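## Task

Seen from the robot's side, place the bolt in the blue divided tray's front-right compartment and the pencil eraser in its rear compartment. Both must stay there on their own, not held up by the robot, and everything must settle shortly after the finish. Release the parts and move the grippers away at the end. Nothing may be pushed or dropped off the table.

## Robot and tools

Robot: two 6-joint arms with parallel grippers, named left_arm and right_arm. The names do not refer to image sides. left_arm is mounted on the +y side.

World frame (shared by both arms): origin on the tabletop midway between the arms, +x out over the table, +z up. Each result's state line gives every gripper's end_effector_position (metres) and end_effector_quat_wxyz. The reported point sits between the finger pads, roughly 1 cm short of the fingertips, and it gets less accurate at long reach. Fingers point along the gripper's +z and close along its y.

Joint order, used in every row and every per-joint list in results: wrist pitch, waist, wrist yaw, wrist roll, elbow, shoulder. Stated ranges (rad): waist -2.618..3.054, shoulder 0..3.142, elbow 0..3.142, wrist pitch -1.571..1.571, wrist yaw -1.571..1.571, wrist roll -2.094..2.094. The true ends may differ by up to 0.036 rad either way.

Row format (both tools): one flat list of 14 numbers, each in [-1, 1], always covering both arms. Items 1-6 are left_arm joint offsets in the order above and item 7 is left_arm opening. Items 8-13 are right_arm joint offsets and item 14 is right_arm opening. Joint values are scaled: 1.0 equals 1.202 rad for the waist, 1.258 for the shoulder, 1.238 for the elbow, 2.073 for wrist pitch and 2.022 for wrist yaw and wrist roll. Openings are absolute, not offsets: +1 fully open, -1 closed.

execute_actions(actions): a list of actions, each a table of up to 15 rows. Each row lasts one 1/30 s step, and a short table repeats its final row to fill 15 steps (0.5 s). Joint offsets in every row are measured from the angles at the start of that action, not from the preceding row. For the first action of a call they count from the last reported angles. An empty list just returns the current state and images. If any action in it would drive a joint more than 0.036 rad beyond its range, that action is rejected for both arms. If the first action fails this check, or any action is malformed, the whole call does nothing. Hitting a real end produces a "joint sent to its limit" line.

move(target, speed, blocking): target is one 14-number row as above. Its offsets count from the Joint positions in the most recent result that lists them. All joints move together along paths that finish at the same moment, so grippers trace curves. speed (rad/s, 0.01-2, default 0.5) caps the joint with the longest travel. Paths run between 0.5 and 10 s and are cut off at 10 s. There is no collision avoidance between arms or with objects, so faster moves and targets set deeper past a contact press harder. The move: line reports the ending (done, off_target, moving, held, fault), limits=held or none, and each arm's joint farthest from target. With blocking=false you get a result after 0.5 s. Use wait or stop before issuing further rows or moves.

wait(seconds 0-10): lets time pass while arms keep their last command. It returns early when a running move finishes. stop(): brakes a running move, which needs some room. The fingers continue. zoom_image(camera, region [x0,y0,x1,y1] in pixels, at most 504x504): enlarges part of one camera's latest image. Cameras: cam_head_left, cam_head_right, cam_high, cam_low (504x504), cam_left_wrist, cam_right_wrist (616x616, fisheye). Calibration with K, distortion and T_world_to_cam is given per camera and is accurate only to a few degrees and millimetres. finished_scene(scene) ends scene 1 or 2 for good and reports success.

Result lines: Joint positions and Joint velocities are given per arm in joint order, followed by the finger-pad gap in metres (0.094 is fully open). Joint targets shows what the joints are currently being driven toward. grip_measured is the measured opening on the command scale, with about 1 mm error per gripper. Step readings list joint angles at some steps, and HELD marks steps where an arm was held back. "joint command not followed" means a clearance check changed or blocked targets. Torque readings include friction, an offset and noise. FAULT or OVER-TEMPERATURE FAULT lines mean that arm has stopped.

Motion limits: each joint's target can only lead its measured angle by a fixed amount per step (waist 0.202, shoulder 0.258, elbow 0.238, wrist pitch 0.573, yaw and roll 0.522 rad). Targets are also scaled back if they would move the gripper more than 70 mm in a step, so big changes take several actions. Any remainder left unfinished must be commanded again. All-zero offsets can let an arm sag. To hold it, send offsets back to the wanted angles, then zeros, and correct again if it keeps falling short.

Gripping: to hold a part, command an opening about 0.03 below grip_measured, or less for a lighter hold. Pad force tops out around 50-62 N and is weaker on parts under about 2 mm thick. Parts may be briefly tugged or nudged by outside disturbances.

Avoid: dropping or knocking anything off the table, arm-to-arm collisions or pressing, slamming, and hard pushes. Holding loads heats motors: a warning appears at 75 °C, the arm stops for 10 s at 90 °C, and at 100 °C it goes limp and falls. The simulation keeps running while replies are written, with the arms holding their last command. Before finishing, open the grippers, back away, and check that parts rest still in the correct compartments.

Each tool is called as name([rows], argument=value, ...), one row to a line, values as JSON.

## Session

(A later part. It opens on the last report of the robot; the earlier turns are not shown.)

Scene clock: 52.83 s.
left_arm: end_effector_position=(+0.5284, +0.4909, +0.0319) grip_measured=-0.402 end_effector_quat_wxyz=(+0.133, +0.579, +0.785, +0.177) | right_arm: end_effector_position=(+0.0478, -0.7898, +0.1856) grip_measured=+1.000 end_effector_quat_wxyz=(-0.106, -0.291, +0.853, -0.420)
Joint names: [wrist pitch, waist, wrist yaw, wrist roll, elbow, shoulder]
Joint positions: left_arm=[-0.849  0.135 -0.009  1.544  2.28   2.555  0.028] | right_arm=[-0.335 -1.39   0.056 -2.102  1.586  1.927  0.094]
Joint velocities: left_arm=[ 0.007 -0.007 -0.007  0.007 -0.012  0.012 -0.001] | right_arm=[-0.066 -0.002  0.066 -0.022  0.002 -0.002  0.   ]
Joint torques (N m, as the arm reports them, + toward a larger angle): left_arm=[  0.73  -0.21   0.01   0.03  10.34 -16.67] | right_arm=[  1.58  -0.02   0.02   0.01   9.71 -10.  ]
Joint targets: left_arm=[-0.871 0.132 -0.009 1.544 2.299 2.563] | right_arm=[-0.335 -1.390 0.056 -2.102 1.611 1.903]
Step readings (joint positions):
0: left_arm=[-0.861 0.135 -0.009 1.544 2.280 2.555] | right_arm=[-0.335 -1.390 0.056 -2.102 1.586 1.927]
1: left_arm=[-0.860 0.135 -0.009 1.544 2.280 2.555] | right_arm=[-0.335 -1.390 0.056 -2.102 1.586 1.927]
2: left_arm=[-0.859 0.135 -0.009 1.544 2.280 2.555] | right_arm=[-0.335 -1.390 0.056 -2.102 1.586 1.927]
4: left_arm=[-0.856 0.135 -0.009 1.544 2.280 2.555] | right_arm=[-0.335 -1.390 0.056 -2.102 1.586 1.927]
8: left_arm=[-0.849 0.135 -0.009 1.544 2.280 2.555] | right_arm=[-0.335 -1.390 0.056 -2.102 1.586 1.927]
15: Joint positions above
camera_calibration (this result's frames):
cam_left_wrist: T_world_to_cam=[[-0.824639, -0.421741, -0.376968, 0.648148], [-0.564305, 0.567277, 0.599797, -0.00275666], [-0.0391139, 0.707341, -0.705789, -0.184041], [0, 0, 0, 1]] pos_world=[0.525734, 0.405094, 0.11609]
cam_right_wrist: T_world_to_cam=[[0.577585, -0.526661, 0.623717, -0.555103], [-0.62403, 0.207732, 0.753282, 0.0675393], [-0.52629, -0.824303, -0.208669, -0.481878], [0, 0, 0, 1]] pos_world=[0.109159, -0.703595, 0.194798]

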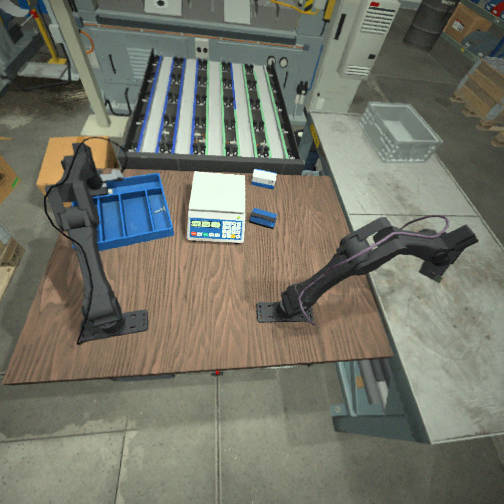

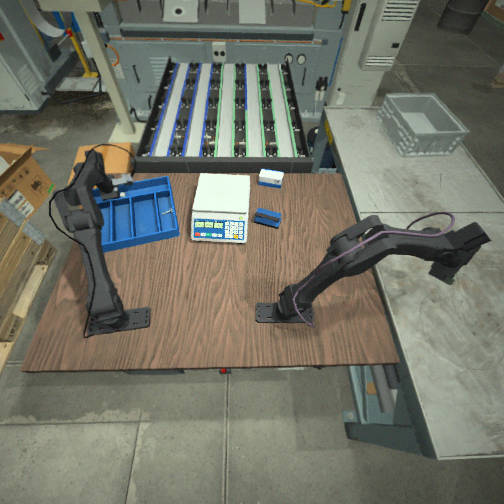

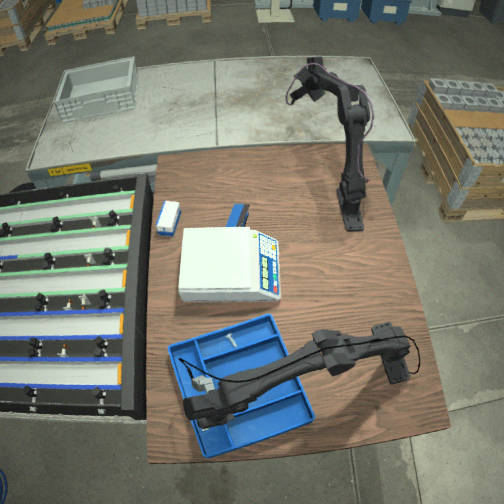

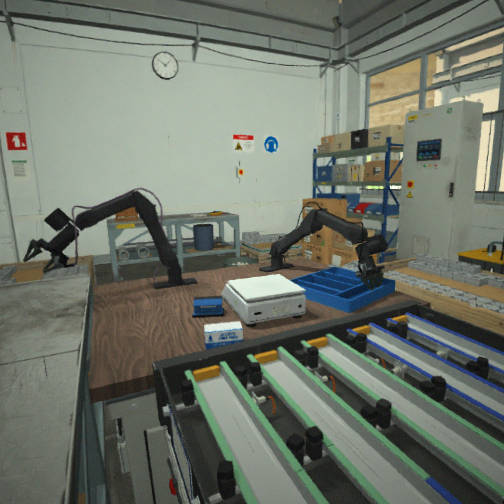

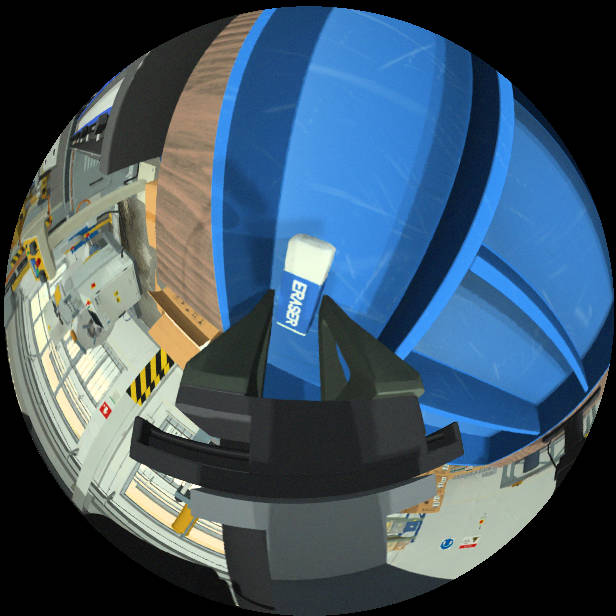

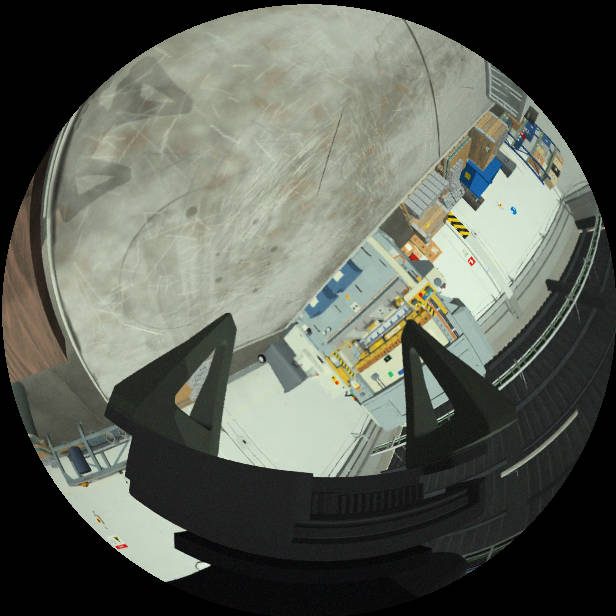

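move(target=[-0.005,-0.002,0,0,0.015,-0.13,-0.40, 0,0,0,0,0.02,-0.019,1], speed=0.4)

move(target=[0.0,0.0,0,0,-0.35,-0.65,0.5, 0,0,0,0,-0.2,-0.4,1], speed=1.0)

Scene clock: 54.00 s.
left_arm: end_effector_position=(+0.5369, +0.4932, +0.1319) grip_measured=-0.402 end_effector_quat_wxyz=(+0.186, +0.564, +0.766, +0.245) | right_arm: end_effector_position=(+0.0478, -0.7898, +0.1856) grip_measured=+1.000 end_effector_quat_wxyz=(-0.106, -0.291, +0.853, -0.420)
Joint names: [wrist pitch, waist, wrist yaw, wrist roll, elbow, shoulder]
Joint positions: left_arm=[-0.844  0.135 -0.009  1.544  2.289  2.391  0.028] | right_arm=[-0.335 -1.39   0.056 -2.102  1.586  1.927  0.094]
Joint velocities: left_arm=[-0.037  0.012 -0.007 -0.051  0.012 -0.007  0.   ] | right_arm=[ 0.095  0.007  0.007 -0.007  0.012  0.017  0.   ]
Joint torques (N m, as the arm reports them, + toward a larger angle): left_arm=[  1.08  -0.27   0.04   0.06   9.69 -16.36] | right_arm=[  1.59  -0.02   0.02   0.     9.72 -10.02]
Joint targets: left_arm=[-0.859 0.132 -0.009 1.544 2.299 2.392] | right_arm=[-0.335 -1.390 0.056 -2.102 1.611 1.903]
move: off_target (right_arm); limits=none; left_arm: farthest joint: the wrist pitch, 0.015 radians from its target (0.010 radians at the start); right_arm: farthest joint: the shoulder, 0.024 radians from its target (0.024 radians at the start)
camera_calibration (this result's frames):
cam_left_wrist: T_world_to_cam=[[-0.746644, -0.400022, -0.531512, 0.661657], [-0.660539, 0.540479, 0.521125, 0.0159888], [0.0788096, 0.740179, -0.667776, -0.199335], [0, 0, 0, 1]] pos_world=[0.520293, 0.403579, 0.210235]
cam_right_wrist: T_world_to_cam=[[0.577585, -0.526661, 0.623717, -0.555103], [-0.62403, 0.207732, 0.753282, 0.0675393], [-0.52629, -0.824303, -0.208669, -0.481878], [0, 0, 0, 1]] pos_world=[0.109159, -0.703595, 0.194798]

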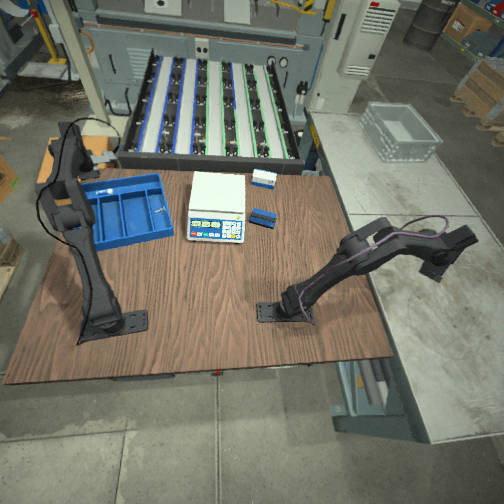

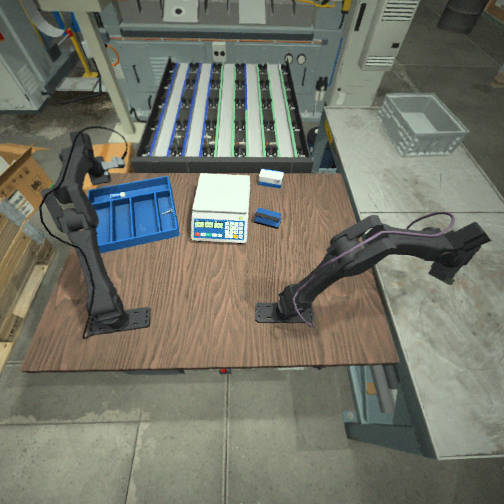

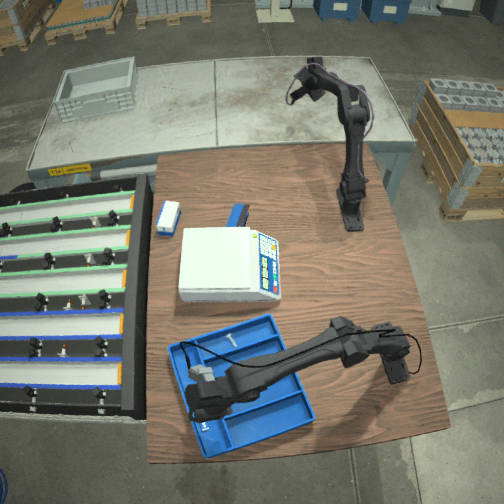

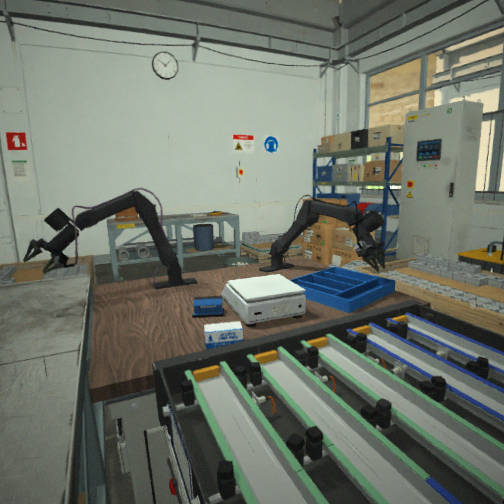

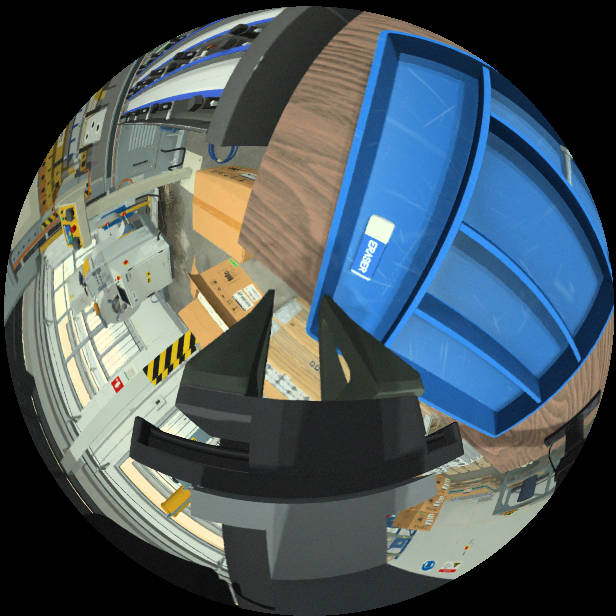

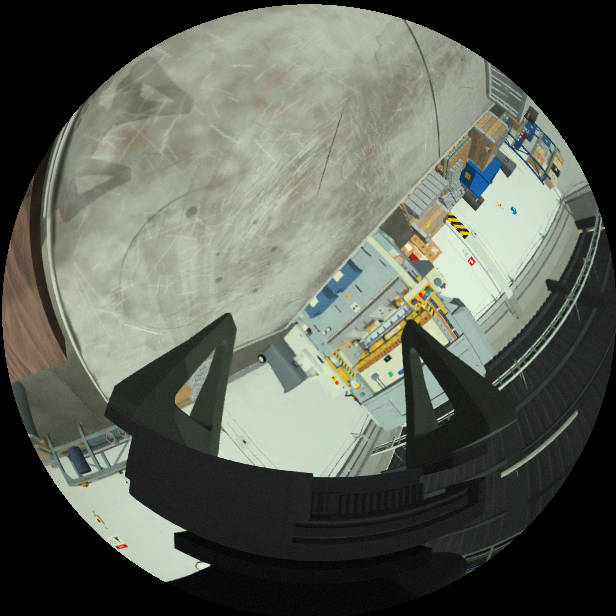

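Scene clock: 55.53 s.
left_arm: end_effector_position=(+0.3872, +0.4516, +0.3844) grip_measured=+0.498 end_effector_quat_wxyz=(+0.302, +0.514, +0.700, +0.393) | right_arm: end_effector_position=(+0.0331, -0.6949, +0.3124) grip_measured=+1.000 end_effector_quat_wxyz=(-0.125, -0.269, +0.798, -0.524)
Joint names: [wrist pitch, waist, wrist yaw, wrist roll, elbow, shoulder]
Joint positions: left_arm=[-0.826  0.135 -0.009  1.544  1.869  1.576  0.07 ] | right_arm=[-0.337 -1.39   0.056 -2.103  1.345  1.44   0.094]
Joint velocities: left_arm=[ 0.022  0.007  0.037 -0.051  0.012  0.007 -0.001] | right_arm=[ 0.037 -0.027  0.007 -0.007  0.002 -0.007  0.   ]
Joint torques (N m, as the arm reports them, + toward a larger angle): left_arm=[ 1.53 -0.06  0.09  0.04  7.25 -8.43] | right_arm=[ 1.8  -0.02  0.01  0.01  7.   -5.73]
Joint targets: left_arm=[-0.844 0.135 -0.009 1.544 1.856 1.573] | right_arm=[-0.335 -1.390 0.056 -2.102 1.339 1.424]
move: done; limits=none; left_arm: farthest joint: the wrist pitch, 0.018 radians from its target (0.000 radians at the start); right_arm: farthest joint: the shoulder, 0.017 radians from its target (0.503 radians at the start)
camera_calibration (this result's frames):
cam_left_wrist: T_world_to_cam=[[-0.474377, -0.324205, -0.818448, 0.638043], [-0.822167, 0.495471, 0.280266, -0.0164603], [0.314654, 0.805853, -0.501591, -0.172923], [0, 0, 0, 1]] pos_world=[0.343551, 0.354363, 0.440082]
cam_right_wrist: T_world_to_cam=[[0.552928, -0.360906, 0.751011, -0.499503], [-0.649828, 0.377372, 0.659783, 0.0910456], [-0.52153, -0.852841, -0.0258671, -0.46199], [0, 0, 0, 1]] pos_world=[0.094412, -0.608635, 0.303112]

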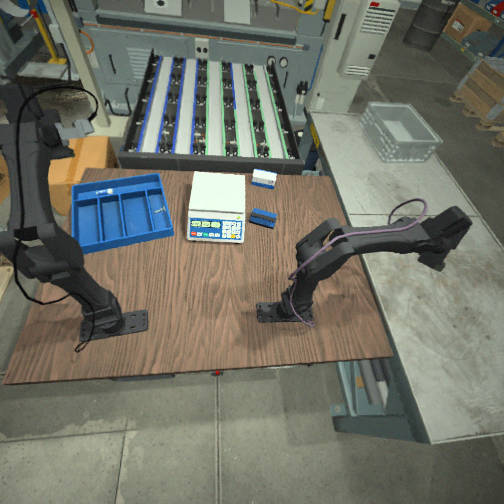

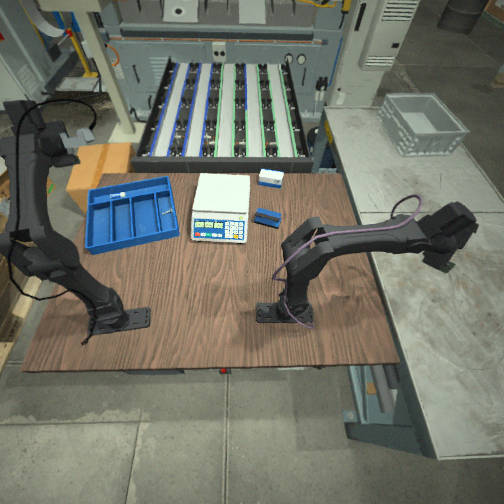

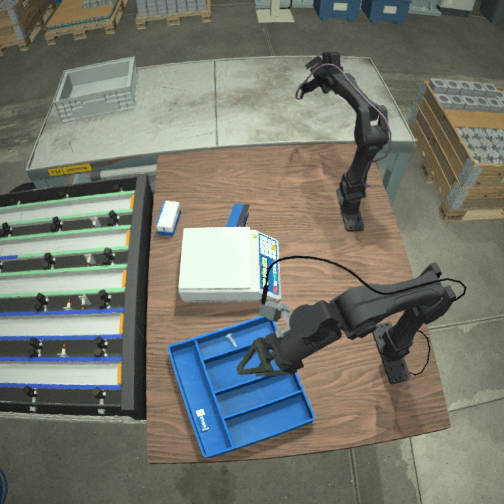

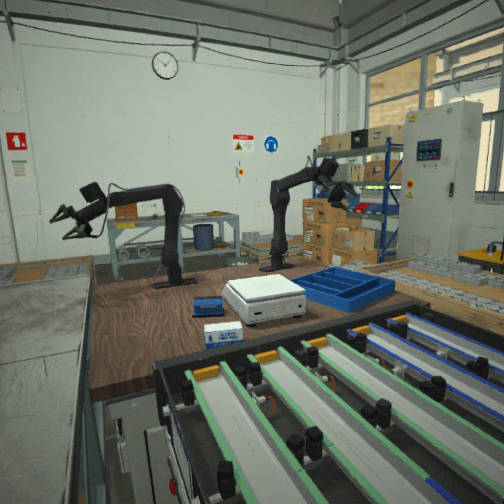

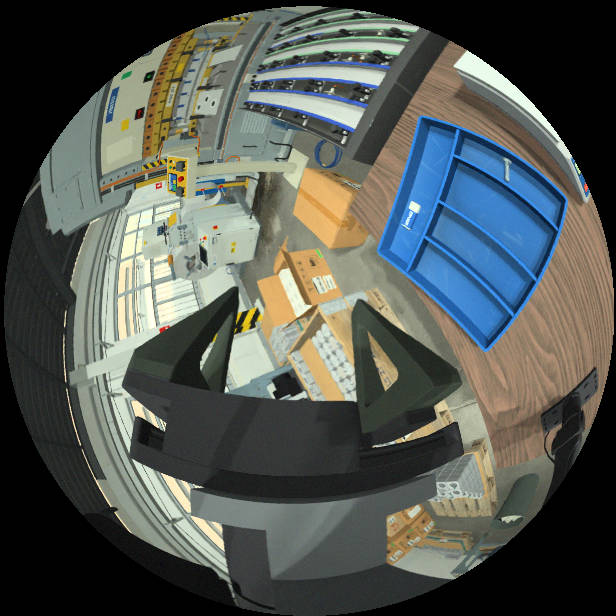

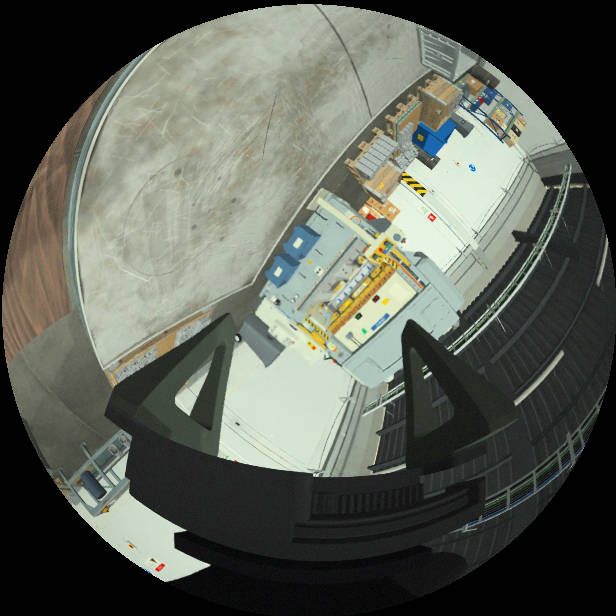

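finished_scene(scene=1)

The scene is finished: the task was done.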